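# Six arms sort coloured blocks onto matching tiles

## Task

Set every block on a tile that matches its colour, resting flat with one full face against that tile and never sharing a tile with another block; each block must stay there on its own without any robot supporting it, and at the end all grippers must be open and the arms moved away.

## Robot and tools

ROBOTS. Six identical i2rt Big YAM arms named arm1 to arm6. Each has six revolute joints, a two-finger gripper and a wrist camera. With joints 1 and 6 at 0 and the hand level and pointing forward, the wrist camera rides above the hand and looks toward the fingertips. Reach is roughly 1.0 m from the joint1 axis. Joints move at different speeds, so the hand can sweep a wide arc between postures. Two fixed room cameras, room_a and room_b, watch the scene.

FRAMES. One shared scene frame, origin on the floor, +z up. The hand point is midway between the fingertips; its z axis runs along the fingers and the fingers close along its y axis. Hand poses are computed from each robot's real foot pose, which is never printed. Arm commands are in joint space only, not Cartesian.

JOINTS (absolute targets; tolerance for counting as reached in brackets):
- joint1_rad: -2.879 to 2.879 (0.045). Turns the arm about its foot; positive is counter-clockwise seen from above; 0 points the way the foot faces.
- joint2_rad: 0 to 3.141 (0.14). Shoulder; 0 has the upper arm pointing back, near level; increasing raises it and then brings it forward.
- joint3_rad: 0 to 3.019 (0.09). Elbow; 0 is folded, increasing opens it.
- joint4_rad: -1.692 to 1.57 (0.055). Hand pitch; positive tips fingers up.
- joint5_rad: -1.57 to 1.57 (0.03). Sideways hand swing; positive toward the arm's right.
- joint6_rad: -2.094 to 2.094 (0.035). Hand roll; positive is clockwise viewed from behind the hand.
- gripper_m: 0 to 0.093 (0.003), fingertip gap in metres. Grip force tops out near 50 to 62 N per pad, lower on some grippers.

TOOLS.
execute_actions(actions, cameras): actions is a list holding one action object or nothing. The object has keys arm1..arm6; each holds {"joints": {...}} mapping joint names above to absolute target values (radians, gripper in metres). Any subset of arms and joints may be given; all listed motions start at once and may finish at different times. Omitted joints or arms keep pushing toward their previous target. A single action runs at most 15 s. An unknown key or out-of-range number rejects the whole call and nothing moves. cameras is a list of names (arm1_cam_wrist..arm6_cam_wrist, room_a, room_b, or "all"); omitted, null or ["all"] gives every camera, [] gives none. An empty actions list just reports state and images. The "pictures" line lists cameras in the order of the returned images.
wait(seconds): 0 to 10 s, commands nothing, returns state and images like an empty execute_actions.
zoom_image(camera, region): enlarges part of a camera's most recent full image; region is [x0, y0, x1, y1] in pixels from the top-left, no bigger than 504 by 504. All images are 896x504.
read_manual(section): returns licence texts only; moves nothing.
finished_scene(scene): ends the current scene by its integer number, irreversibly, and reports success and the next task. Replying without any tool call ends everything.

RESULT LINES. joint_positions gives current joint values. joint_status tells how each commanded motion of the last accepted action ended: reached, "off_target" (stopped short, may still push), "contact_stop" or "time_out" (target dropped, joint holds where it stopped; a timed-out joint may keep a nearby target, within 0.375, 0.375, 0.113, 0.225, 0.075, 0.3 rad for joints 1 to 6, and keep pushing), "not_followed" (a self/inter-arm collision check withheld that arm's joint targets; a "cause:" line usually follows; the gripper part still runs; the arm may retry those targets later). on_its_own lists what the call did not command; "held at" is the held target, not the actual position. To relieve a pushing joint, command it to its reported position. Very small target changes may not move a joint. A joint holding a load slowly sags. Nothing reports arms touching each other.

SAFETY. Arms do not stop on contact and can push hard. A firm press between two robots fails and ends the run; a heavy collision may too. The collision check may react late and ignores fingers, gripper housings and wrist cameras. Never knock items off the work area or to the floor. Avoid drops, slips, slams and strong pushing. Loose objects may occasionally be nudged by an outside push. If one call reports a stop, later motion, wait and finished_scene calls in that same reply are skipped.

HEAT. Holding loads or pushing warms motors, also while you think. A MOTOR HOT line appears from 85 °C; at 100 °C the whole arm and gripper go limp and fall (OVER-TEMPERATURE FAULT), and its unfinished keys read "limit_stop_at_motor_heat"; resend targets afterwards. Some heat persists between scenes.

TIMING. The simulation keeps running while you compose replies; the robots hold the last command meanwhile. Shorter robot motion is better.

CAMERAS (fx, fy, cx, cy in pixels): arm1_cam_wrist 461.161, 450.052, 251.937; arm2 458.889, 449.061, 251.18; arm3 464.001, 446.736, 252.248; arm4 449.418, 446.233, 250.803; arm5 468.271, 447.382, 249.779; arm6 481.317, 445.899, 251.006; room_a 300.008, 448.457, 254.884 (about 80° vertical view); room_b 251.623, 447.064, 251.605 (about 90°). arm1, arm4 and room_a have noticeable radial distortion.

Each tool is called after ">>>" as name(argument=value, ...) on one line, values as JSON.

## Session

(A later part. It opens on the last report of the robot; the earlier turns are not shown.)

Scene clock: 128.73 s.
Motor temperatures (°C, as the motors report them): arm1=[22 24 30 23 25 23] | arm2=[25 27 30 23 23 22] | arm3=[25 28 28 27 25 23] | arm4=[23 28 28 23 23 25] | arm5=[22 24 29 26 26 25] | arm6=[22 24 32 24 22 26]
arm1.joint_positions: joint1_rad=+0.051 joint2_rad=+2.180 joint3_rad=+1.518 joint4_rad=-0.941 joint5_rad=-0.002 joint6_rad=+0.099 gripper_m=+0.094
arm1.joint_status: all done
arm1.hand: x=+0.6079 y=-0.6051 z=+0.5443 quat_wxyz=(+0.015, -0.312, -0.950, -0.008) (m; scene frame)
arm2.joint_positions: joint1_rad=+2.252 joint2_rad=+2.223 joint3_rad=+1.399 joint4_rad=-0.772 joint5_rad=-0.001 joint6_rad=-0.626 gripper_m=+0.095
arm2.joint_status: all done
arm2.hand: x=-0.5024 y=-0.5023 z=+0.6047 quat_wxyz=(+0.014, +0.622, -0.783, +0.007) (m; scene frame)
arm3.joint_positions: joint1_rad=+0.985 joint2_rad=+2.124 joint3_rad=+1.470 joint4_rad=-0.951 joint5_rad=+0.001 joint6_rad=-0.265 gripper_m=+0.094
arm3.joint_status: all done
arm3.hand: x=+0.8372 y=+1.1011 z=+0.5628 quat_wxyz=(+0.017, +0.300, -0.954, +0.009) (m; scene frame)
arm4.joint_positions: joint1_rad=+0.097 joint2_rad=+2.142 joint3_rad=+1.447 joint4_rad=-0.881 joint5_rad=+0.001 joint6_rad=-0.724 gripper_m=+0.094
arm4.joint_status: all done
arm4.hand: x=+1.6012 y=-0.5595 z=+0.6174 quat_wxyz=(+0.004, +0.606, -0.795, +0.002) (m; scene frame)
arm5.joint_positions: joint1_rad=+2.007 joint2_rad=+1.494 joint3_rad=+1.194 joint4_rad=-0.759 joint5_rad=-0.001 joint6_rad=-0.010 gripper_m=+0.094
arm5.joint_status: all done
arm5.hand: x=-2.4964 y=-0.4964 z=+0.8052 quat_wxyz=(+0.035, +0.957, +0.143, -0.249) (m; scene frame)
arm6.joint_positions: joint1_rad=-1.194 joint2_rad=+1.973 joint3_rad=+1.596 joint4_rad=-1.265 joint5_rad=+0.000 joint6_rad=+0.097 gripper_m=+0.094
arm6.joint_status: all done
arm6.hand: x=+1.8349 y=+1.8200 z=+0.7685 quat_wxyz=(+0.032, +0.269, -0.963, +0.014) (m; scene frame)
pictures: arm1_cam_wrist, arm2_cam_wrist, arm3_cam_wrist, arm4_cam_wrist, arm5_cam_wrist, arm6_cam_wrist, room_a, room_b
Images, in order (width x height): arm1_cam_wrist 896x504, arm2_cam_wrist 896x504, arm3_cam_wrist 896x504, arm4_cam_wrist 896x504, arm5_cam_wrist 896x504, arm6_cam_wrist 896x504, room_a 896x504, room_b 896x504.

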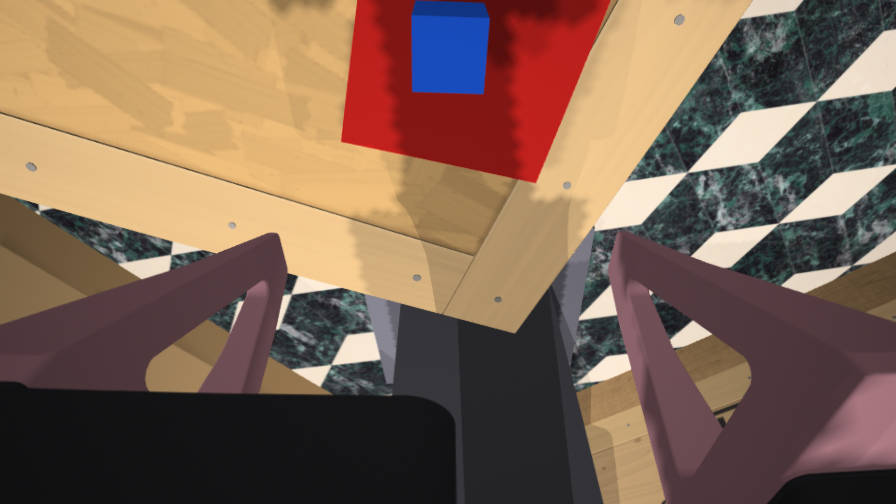

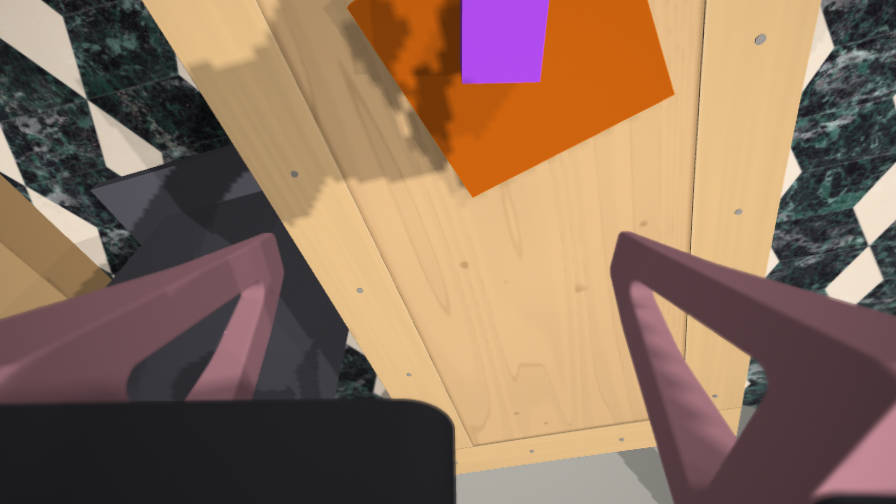

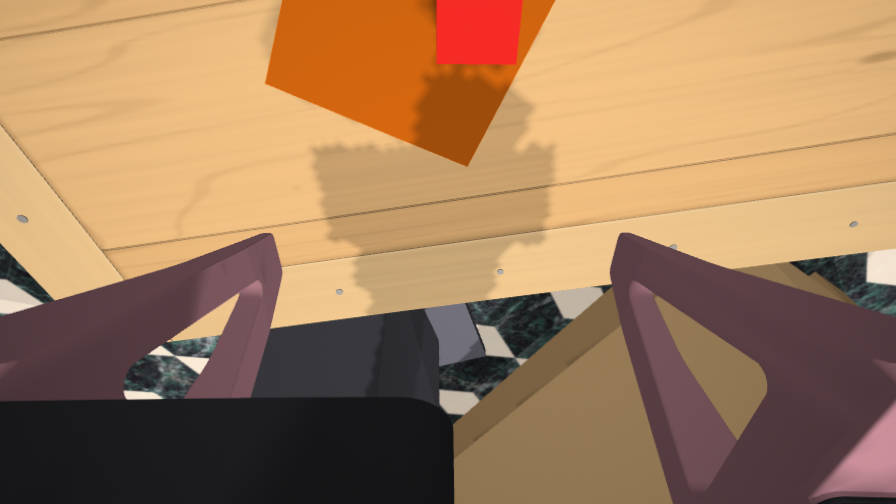

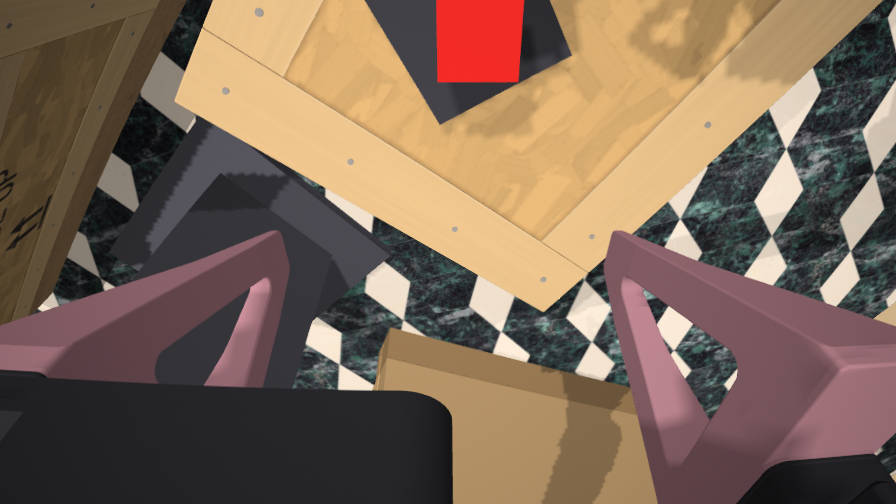

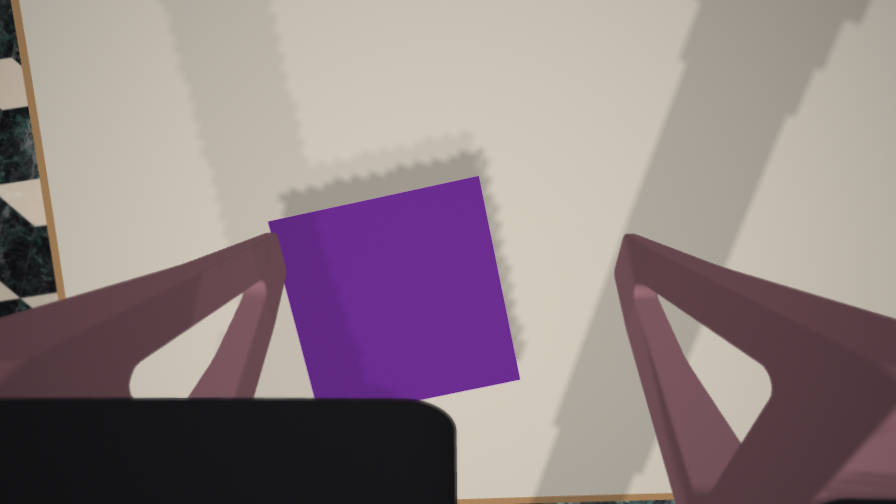

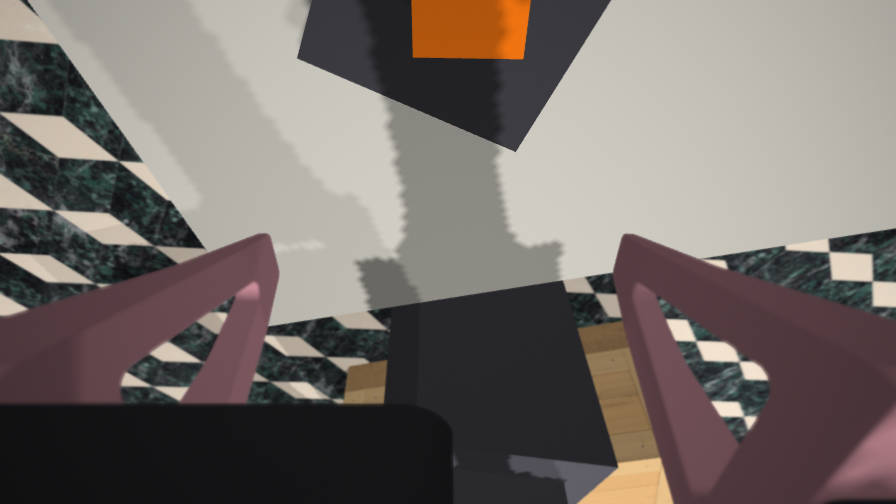

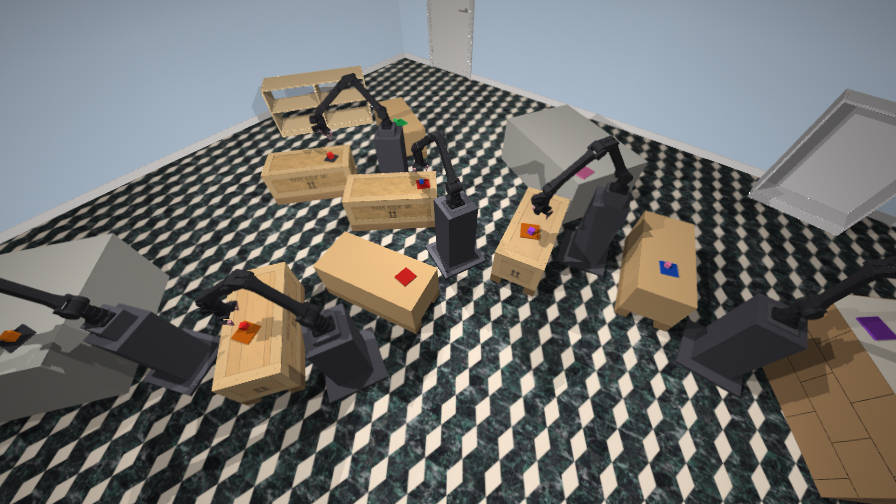

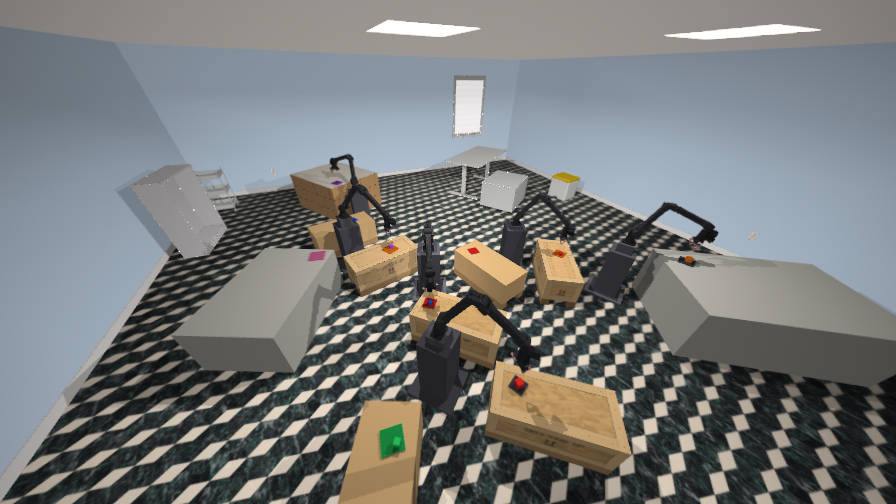

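>>> execute_actions(actions=[{"arm1":{"joints":{"joint2_rad":2.275,"joint3_rad":1.563,"joint4_rad":-0.826}},"arm2":{"joints":{"joint1_rad":2.222,"joint2_rad":2.448,"joint3_rad":1.533,"joint4_rad":-0.63}},"arm3":{"joints":{"joint1_rad":0.975,"joint2_rad":2.278,"joint3_rad":1.556,"joint4_rad":-0.814}},"arm4":{"joints":{"joint2_rad":2.385,"joint3_rad":1.552,"joint4_rad":-0.728}},"arm5":{"joints":{"joint1_rad":-1.93}},"arm6":{"joints":{"joint1_rad":-1.218,"joint2_rad":2.058,"joint3_rad":1.6,"joint4_rad":-1.067}}}], cameras=["arm1_cam_wrist","arm2_cam_wrist","arm3_cam_wrist","arm4_cam_wrist","arm5_cam_wrist","arm6_cam_wrist"])

Scene clock: 162.00 s.
Motor temperatures (°C, as the motors report them): arm1=[22 26 29 23 25 23] | arm2=[25 29 29 23 23 22] | arm3=[25 30 29 27 25 23] | arm4=[23 30 27 23 23 25] | arm5=[22 24 30 25 26 25] | arm6=[22 26 35 24 22 26]
arm1.joint_positions: joint1_rad=+0.051 joint2_rad=+2.266 joint3_rad=+1.537 joint4_rad=-0.834 joint5_rad=-0.002 joint6_rad=+0.099 gripper_m=+0.094
arm1.joint_status: all done
arm1.hand: x=+0.6220 y=-0.6129 z=+0.5007 quat_wxyz=(-0.005, -0.312, -0.950, -0.003) (m; scene frame)
arm2.joint_positions: joint1_rad=+2.226 joint2_rad=+2.457 joint3_rad=+1.522 joint4_rad=-0.639 joint5_rad=-0.001 joint6_rad=-0.627 gripper_m=+0.095
arm2.joint_status: all done
arm2.hand: x=-0.4729 y=-0.4986 z=+0.5050 quat_wxyz=(+0.003, +0.612, -0.791, +0.007) (m; scene frame)
arm3.joint_positions: joint1_rad=+0.982 joint2_rad=+2.295 joint3_rad=+1.528 joint4_rad=-0.829 joint5_rad=+0.001 joint6_rad=-0.265 gripper_m=+0.094
arm3.joint_status: all done
arm3.hand: x=+0.8561 y=+1.1048 z=+0.4821 quat_wxyz=(+0.013, +0.298, -0.954, +0.009) (m; scene frame)
arm4.joint_positions: joint1_rad=+0.097 joint2_rad=+2.387 joint3_rad=+1.541 joint4_rad=-0.736 joint5_rad=+0.001 joint6_rad=-0.725 gripper_m=+0.094
arm4.joint_status: all done
arm4.hand: x=+1.6172 y=-0.5494 z=+0.5043 quat_wxyz=(+0.006, +0.607, -0.795, +0.001) (m; scene frame)
arm5.joint_positions: joint1_rad=-1.937 joint2_rad=+1.502 joint3_rad=+1.194 joint4_rad=-0.755 joint5_rad=+0.001 joint6_rad=-0.010 gripper_m=+0.094
arm5.joint_status: all done
arm5.hand: x=-1.4970 y=-0.6125 z=+0.8054 quat_wxyz=(-0.245, -0.243, -0.937, +0.065) (m; scene frame)
arm6.joint_positions: joint1_rad=-1.216 joint2_rad=+2.071 joint3_rad=+1.596 joint4_rad=-1.080 joint5_rad=+0.000 joint6_rad=+0.097 gripper_m=+0.094
arm6.joint_status: all done
arm6.hand: x=+1.8722 y=+1.8309 z=+0.7117 quat_wxyz=(-0.009, +0.258, -0.966, -0.002) (m; scene frame)
pictures: arm1_cam_wrist, arm2_cam_wrist, arm3_cam_wrist, arm4_cam_wrist, arm5_cam_wrist, arm6_cam_wrist
Images, in order (width x height): arm1_cam_wrist 896x504, arm2_cam_wrist 896x504, arm3_cam_wrist 896x504, arm4_cam_wrist 896x504, arm5_cam_wrist 896x504, arm6_cam_wrist 896x504.

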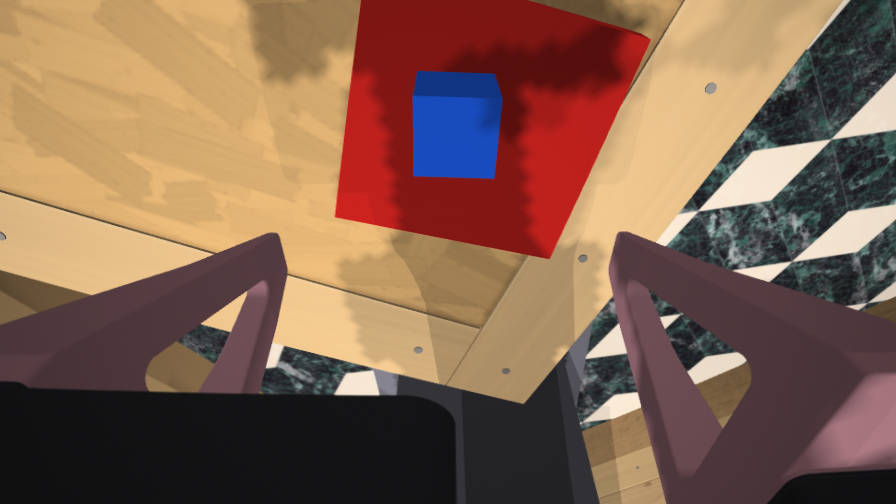

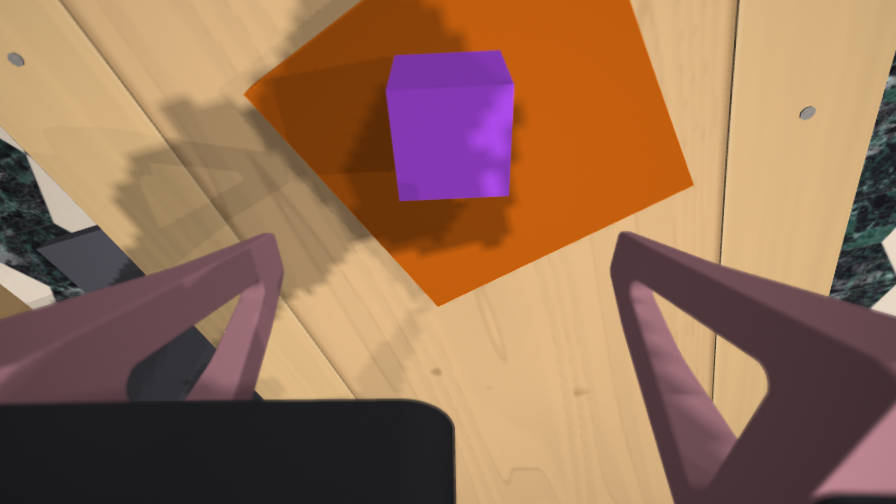

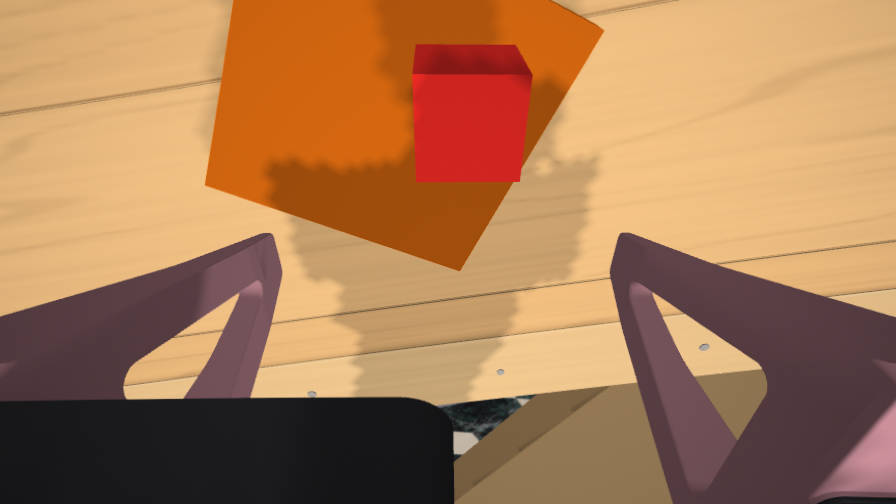

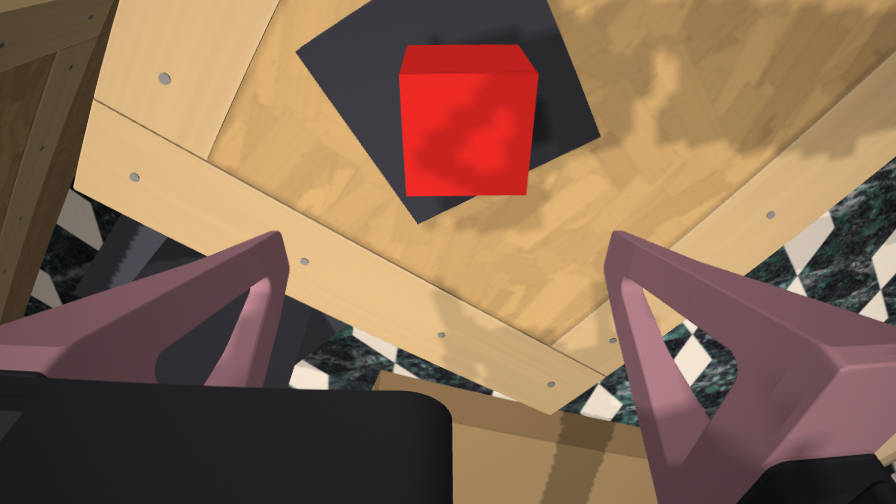

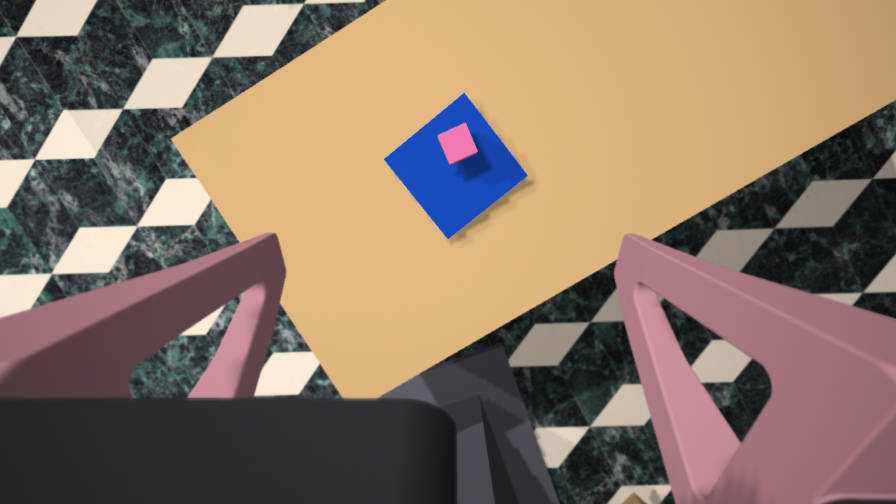

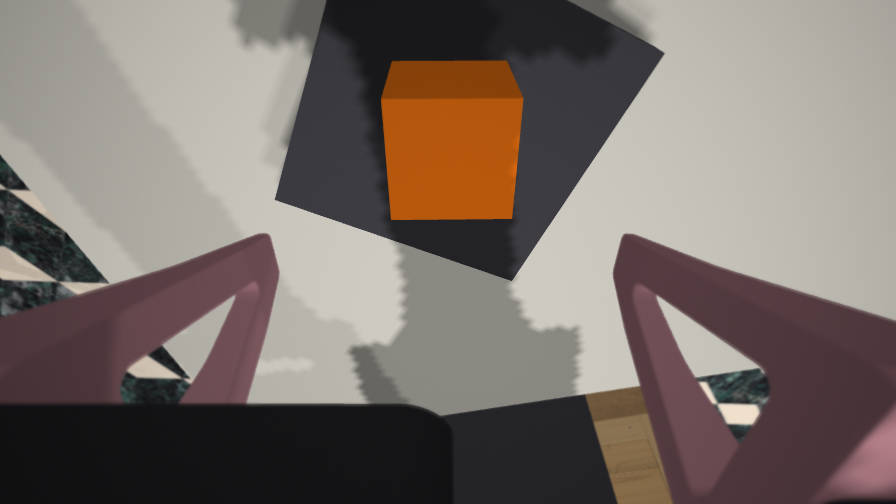

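>>> execute_actions(actions=[{"arm1":{"joints":{"joint2_rad":2.395,"joint3_rad":1.6,"joint4_rad":-0.735}},"arm2":{"joints":{"joint2_rad":2.588,"joint3_rad":1.623,"joint4_rad":-0.58}},"arm3":{"joints":{"joint2_rad":2.415,"joint3_rad":1.642,"joint4_rad":-0.77}},"arm4":{"joints":{"joint2_rad":2.542,"joint3_rad":1.653,"joint4_rad":-0.672}},"arm5":{"joints":{"joint1_rad":-0.9}},"arm6":{"joints":{"joint2_rad":2.15,"joint3_rad":1.55,"joint4_rad":-0.925}}}], cameras=["arm1_cam_wrist","arm2_cam_wrist","arm3_cam_wrist","arm4_cam_wrist","arm6_cam_wrist"])

Scene clock: 196.57 s.
Motor temperatures (°C, as the motors report them): arm1=[22 27 29 23 25 23] | arm2=[25 30 28 23 23 22] | arm3=[25 31 29 27 25 23] | arm4=[23 31 26 23 23 25] | arm5=[22 25 31 25 26 25] | arm6=[22 27 32 24 22 26]
arm1.joint_positions: joint1_rad=+0.051 joint2_rad=+2.393 joint3_rad=+1.582 joint4_rad=-0.742 joint5_rad=-0.002 joint6_rad=+0.099 gripper_m=+0.094
arm1.joint_status: all done
arm1.hand: x=+0.6304 y=-0.6175 z=+0.4389 quat_wxyz=(-0.010, -0.312, -0.950, -0.002) (m; scene frame)
arm2.joint_positions: joint1_rad=+2.226 joint2_rad=+2.584 joint3_rad=+1.608 joint4_rad=-0.587 joint5_rad=-0.001 joint6_rad=-0.627 gripper_m=+0.095
arm2.joint_status: all done
arm2.hand: x=-0.4642 y=-0.4924 z=+0.4518 quat_wxyz=(-0.002, +0.612, -0.791, +0.007) (m; scene frame)
arm3.joint_positions: joint1_rad=+0.982 joint2_rad=+2.425 joint3_rad=+1.613 joint4_rad=-0.779 joint5_rad=+0.001 joint6_rad=-0.265 gripper_m=+0.094
arm3.joint_status: all done
arm3.hand: x=+0.8728 y=+1.1099 z=+0.4288 quat_wxyz=(+0.010, +0.299, -0.954, +0.009) (m; scene frame)
arm4.joint_positions: joint1_rad=+0.097 joint2_rad=+2.544 joint3_rad=+1.637 joint4_rad=-0.675 joint5_rad=+0.001 joint6_rad=-0.725 gripper_m=+0.094
arm4.joint_status: all done
arm4.hand: x=+1.6260 y=-0.5438 z=+0.4361 quat_wxyz=(+0.007, +0.607, -0.795, +0.001) (m; scene frame)
arm5.joint_positions: joint1_rad=-0.894 joint2_rad=+1.502 joint3_rad=+1.194 joint4_rad=-0.755 joint5_rad=-0.001 joint6_rad=-0.010 gripper_m=+0.094
arm5.joint_status: all done
arm5.hand: x=-1.4998 y=-0.0670 z=+0.8059 quat_wxyz=(-0.245, +0.257, -0.933, -0.065) (m; scene frame)
arm6.joint_positions: joint1_rad=-1.216 joint2_rad=+2.163 joint3_rad=+1.551 joint4_rad=-0.938 joint5_rad=+0.000 joint6_rad=+0.097 gripper_m=+0.094
arm6.joint_status: all done
arm6.hand: x=+1.8731 y=+1.8313 z=+0.6439 quat_wxyz=(-0.011, +0.258, -0.966, -0.003) (m; scene frame)
pictures: arm1_cam_wrist, arm2_cam_wrist, arm3_cam_wrist, arm4_cam_wrist, arm6_cam_wrist
Images, in order (width x height): arm1_cam_wrist 896x504, arm2_cam_wrist 896x504, arm3_cam_wrist 896x504, arm4_cam_wrist 896x504, arm6_cam_wrist 896x504.

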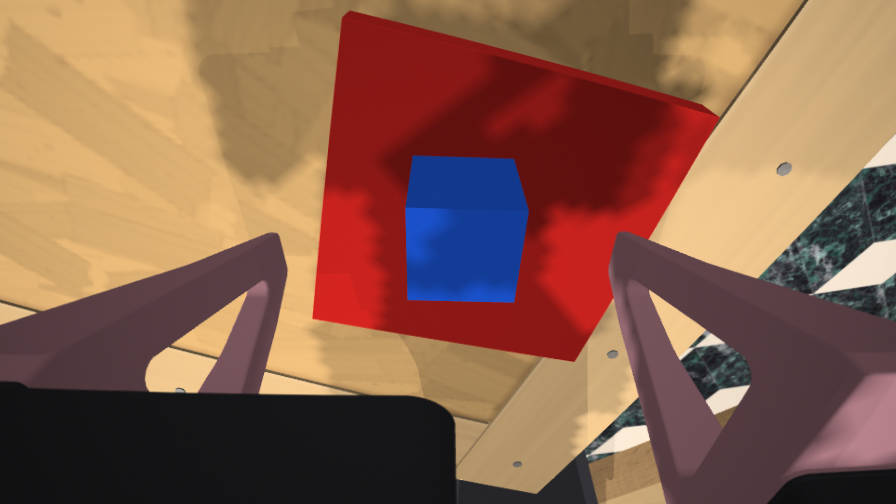

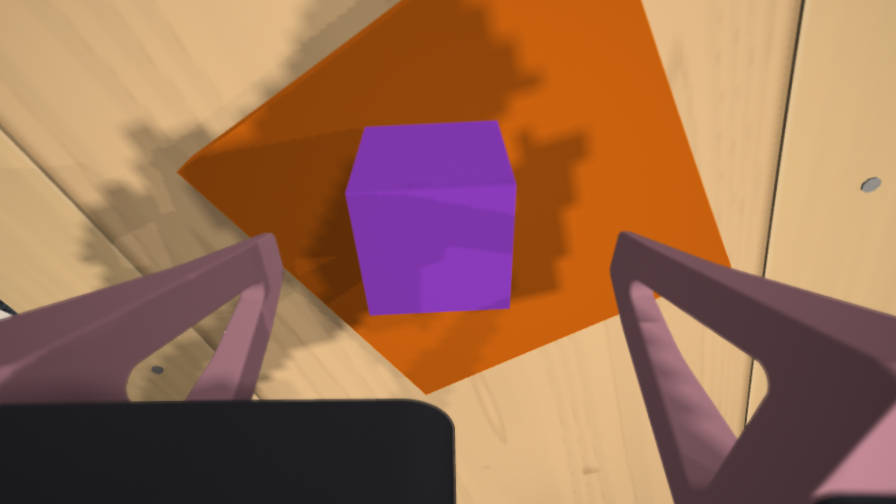

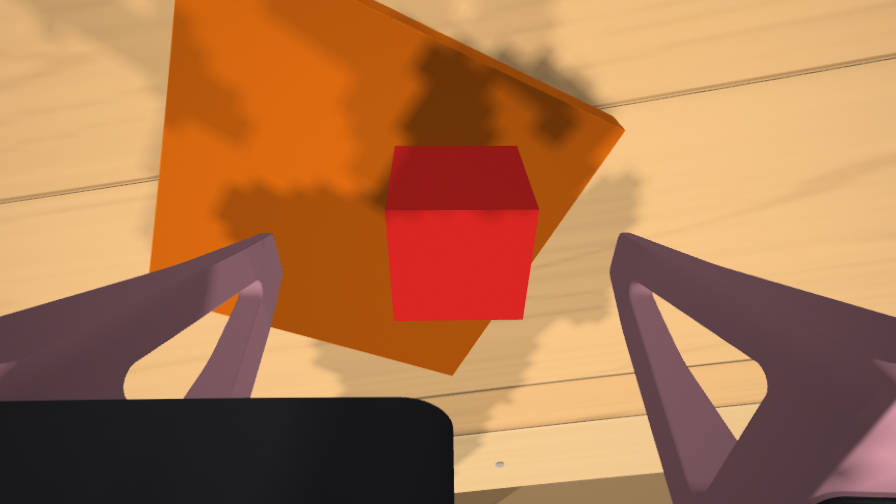

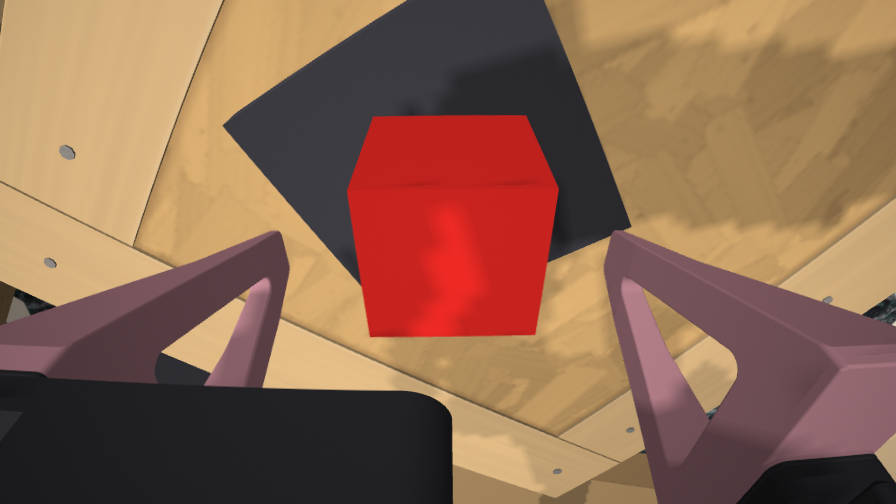

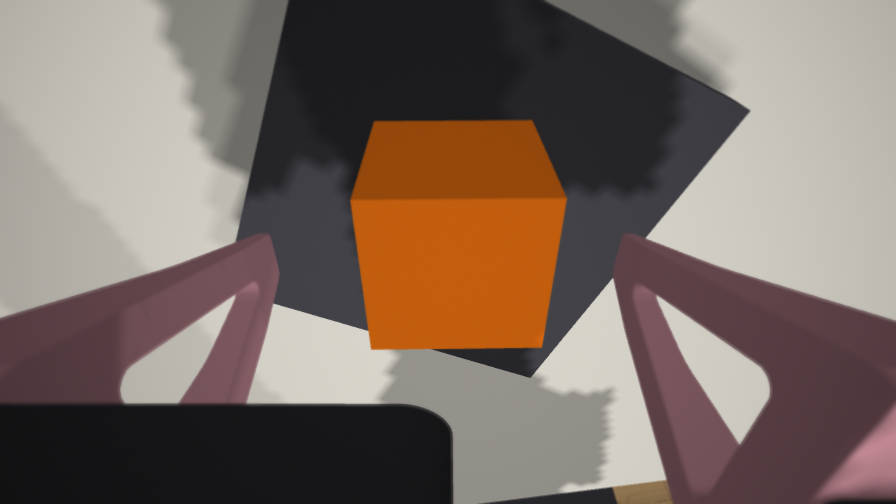

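>>> execute_actions(actions=[{"arm1":{"joints":{"joint2_rad":2.426}},"arm2":{"joints":{"joint2_rad":2.622,"joint4_rad":-0.545}},"arm3":{"joints":{"joint2_rad":2.443}},"arm4":{"joints":{"joint2_rad":2.565,"joint4_rad":-0.648}},"arm6":{"joints":{"joint2_rad":2.175}}}], cameras=["arm1_cam_wrist","arm2_cam_wrist","arm3_cam_wrist","arm4_cam_wrist","arm6_cam_wrist"])

Scene clock: 211.77 s.
Motor temperatures (°C, as the motors report them): arm1=[22 27 29 23 25 23] | arm2=[25 30 28 23 23 22] | arm3=[25 31 29 27 25 23] | arm4=[23 32 26 23 23 25] | arm5=[22 25 31 25 26 25] | arm6=[22 27 31 24 22 26]
arm1.joint_positions: joint1_rad=+0.051 joint2_rad=+2.398 joint3_rad=+1.582 joint4_rad=-0.742 joint5_rad=-0.002 joint6_rad=+0.099 gripper_m=+0.094
arm1.joint_status: all done
arm1.hand: x=+0.6290 y=-0.6166 z=+0.4357 quat_wxyz=(-0.007, -0.312, -0.950, -0.003) (m; scene frame)
arm2.joint_positions: joint1_rad=+2.226 joint2_rad=+2.600 joint3_rad=+1.608 joint4_rad=-0.561 joint5_rad=-0.001 joint6_rad=-0.627 gripper_m=+0.095
arm2.joint_status: all done
arm2.hand: x=-0.4643 y=-0.4926 z=+0.4427 quat_wxyz=(-0.007, +0.612, -0.791, +0.006) (m; scene frame)
arm3.joint_positions: joint1_rad=+0.982 joint2_rad=+2.432 joint3_rad=+1.613 joint4_rad=-0.779 joint5_rad=+0.001 joint6_rad=-0.265 gripper_m=+0.094
arm3.joint_status: all done
arm3.hand: x=+0.8705 y=+1.1090 z=+0.4245 quat_wxyz=(+0.014, +0.299, -0.954, +0.009) (m; scene frame)
arm4.joint_positions: joint1_rad=+0.097 joint2_rad=+2.544 joint3_rad=+1.637 joint4_rad=-0.659 joint5_rad=+0.001 joint6_rad=-0.725 gripper_m=+0.094
arm4.joint_status: all done
arm4.hand: x=+1.6294 y=-0.5416 z=+0.4361 quat_wxyz=(-0.002, +0.607, -0.795, +0.002) (m; scene frame)
arm5.joint_positions: joint1_rad=-0.894 joint2_rad=+1.502 joint3_rad=+1.194 joint4_rad=-0.755 joint5_rad=-0.001 joint6_rad=-0.010 gripper_m=+0.094
arm5.joint_status: not commanded
arm5.hand: x=-1.4998 y=-0.0670 z=+0.8059 quat_wxyz=(-0.245, +0.257, -0.933, -0.065) (m; scene frame)
arm6.joint_positions: joint1_rad=-1.216 joint2_rad=+2.163 joint3_rad=+1.551 joint4_rad=-0.938 joint5_rad=+0.000 joint6_rad=+0.097 gripper_m=+0.094
arm6.joint_status: all done
arm6.hand: x=+1.8731 y=+1.8313 z=+0.6439 quat_wxyz=(-0.011, +0.258, -0.966, -0.003) (m; scene frame)
pictures: arm1_cam_wrist, arm2_cam_wrist, arm3_cam_wrist, arm4_cam_wrist, arm6_cam_wrist
Images, in order (width x height): arm1_cam_wrist 896x504, arm2_cam_wrist 896x504, arm3_cam_wrist 896x504, arm4_cam_wrist 896x504, arm6_cam_wrist 896x504.

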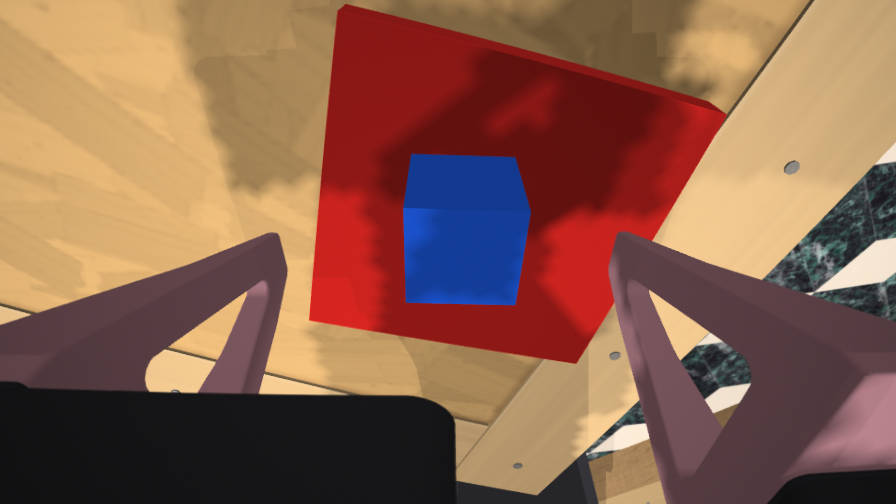

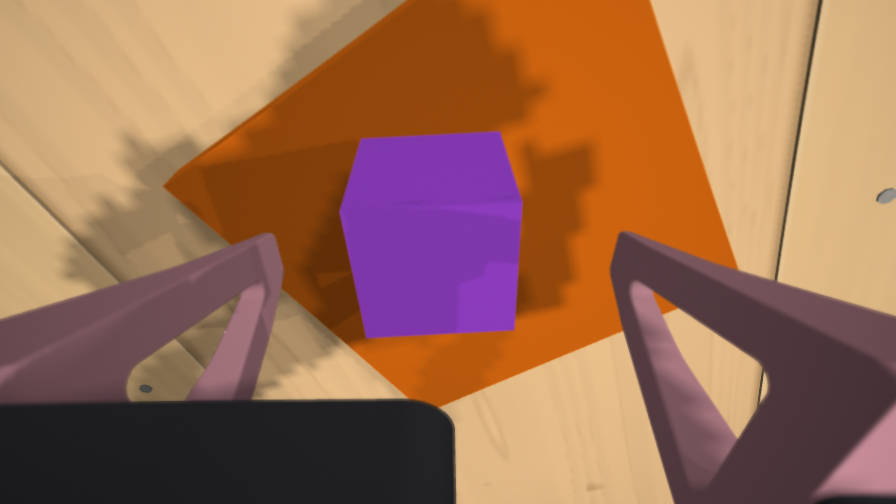

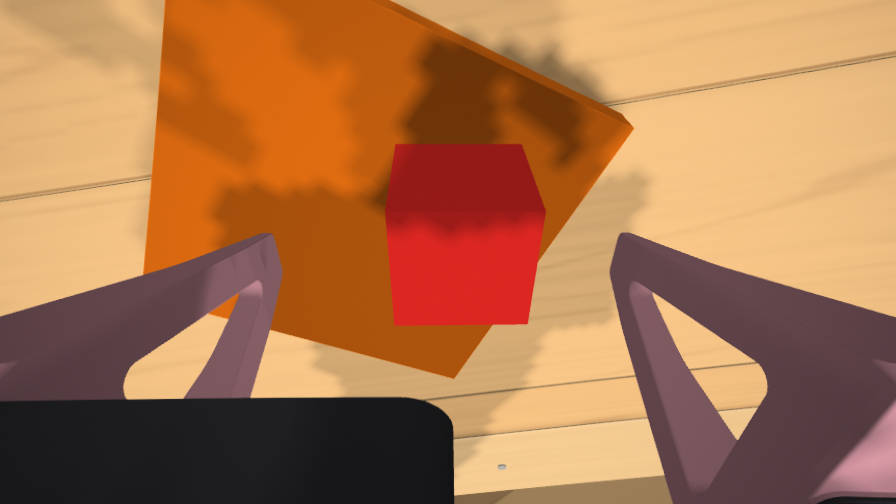

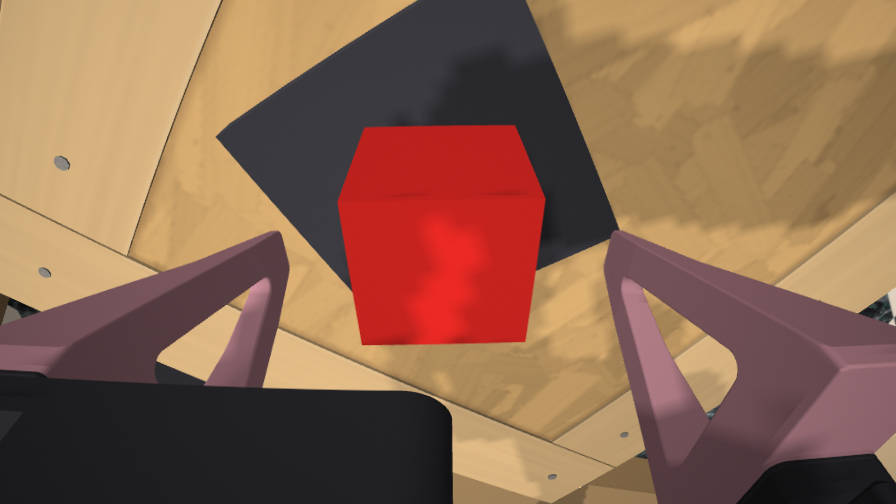

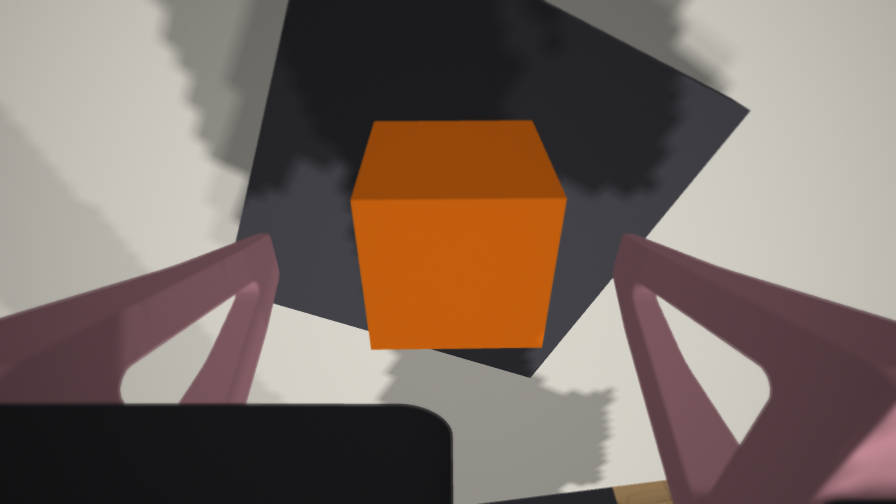

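>>> execute_actions(actions=[{"arm1":{"joints":{"joint2_rad":2.451}},"arm2":{"joints":{"joint2_rad":2.643}},"arm3":{"joints":{"joint2_rad":2.465}},"arm4":{"joints":{"joint2_rad":2.587}},"arm6":{"joints":{"joint2_rad":2.203}}}], cameras=["arm1_cam_wrist","arm3_cam_wrist"])

Scene clock: 215.37 s.
Motor temperatures (°C, as the motors report them): arm1=[22 27 29 23 25 23] | arm2=[25 30 28 23 23 22] | arm3=[25 31 29 27 25 23] | arm4=[23 32 26 23 23 25] | arm5=[22 25 31 25 26 25] | arm6=[22 27 31 24 22 26]
arm1.joint_positions: joint1_rad=+0.051 joint2_rad=+2.431 joint3_rad=+1.582 joint4_rad=-0.742 joint5_rad=-0.002 joint6_rad=+0.099 gripper_m=+0.094
arm1.joint_status: all done
arm1.hand: x=+0.6197 y=-0.6110 z=+0.4163 quat_wxyz=(+0.009, -0.312, -0.950, -0.006) (m; scene frame)
arm2.joint_positions: joint1_rad=+2.226 joint2_rad=+2.624 joint3_rad=+1.608 joint4_rad=-0.559 joint5_rad=-0.001 joint6_rad=-0.627 gripper_m=+0.095
arm2.joint_status: all done
arm2.hand: x=-0.4720 y=-0.4992 z=+0.4291 quat_wxyz=(+0.004, +0.612, -0.791, +0.007) (m; scene frame)
arm3.joint_positions: joint1_rad=+0.982 joint2_rad=+2.460 joint3_rad=+1.613 joint4_rad=-0.779 joint5_rad=+0.001 joint6_rad=-0.265 gripper_m=+0.094
arm3.joint_status: all done
arm3.hand: x=+0.8617 y=+1.1056 z=+0.4084 quat_wxyz=(+0.028, +0.298, -0.954, +0.009) (m; scene frame)
arm4.joint_positions: joint1_rad=+0.097 joint2_rad=+2.570 joint3_rad=+1.637 joint4_rad=-0.657 joint5_rad=+0.001 joint6_rad=-0.725 gripper_m=+0.094
arm4.joint_status: all done
arm4.hand: x=+1.6212 y=-0.5470 z=+0.4212 quat_wxyz=(+0.010, +0.607, -0.795, +0.001) (m; scene frame)
arm5.joint_positions: joint1_rad=-0.894 joint2_rad=+1.502 joint3_rad=+1.194 joint4_rad=-0.755 joint5_rad=-0.001 joint6_rad=-0.010 gripper_m=+0.094
arm5.joint_status: not commanded
arm5.hand: x=-1.4998 y=-0.0670 z=+0.8059 quat_wxyz=(-0.245, +0.257, -0.933, -0.065) (m; scene frame)
arm6.joint_positions: joint1_rad=-1.216 joint2_rad=+2.200 joint3_rad=+1.551 joint4_rad=-0.938 joint5_rad=+0.000 joint6_rad=+0.097 gripper_m=+0.094
arm6.joint_status: all done
arm6.hand: x=+1.8671 y=+1.8270 z=+0.6219 quat_wxyz=(+0.006, +0.258, -0.966, +0.004) (m; scene frame)
pictures: arm1_cam_wrist, arm3_cam_wrist
Images, in order (width x height): arm1_cam_wrist 896x504, arm3_cam_wrist 896x504.

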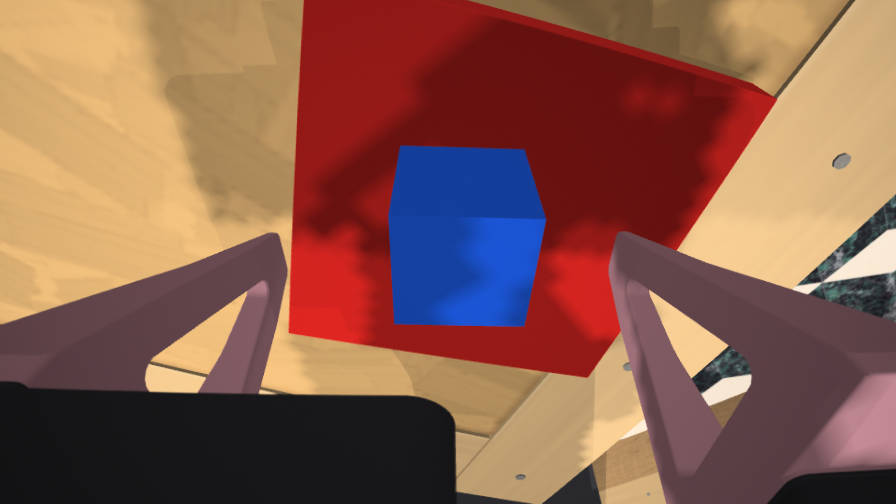

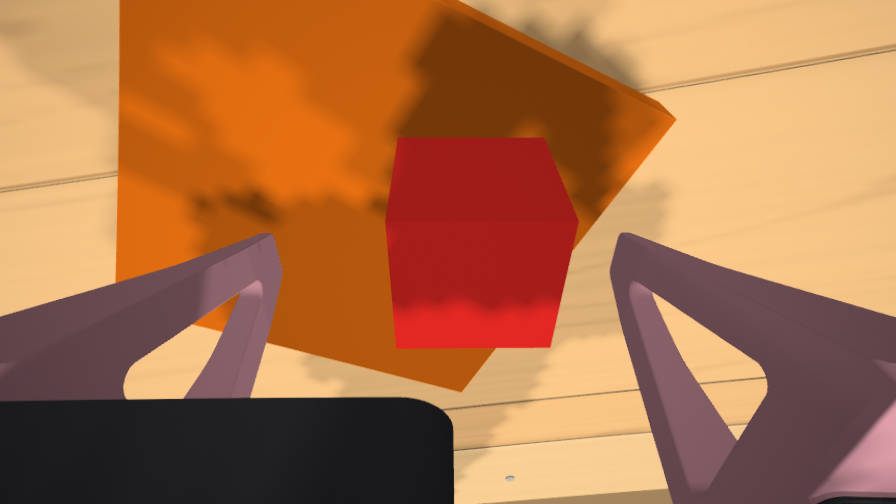

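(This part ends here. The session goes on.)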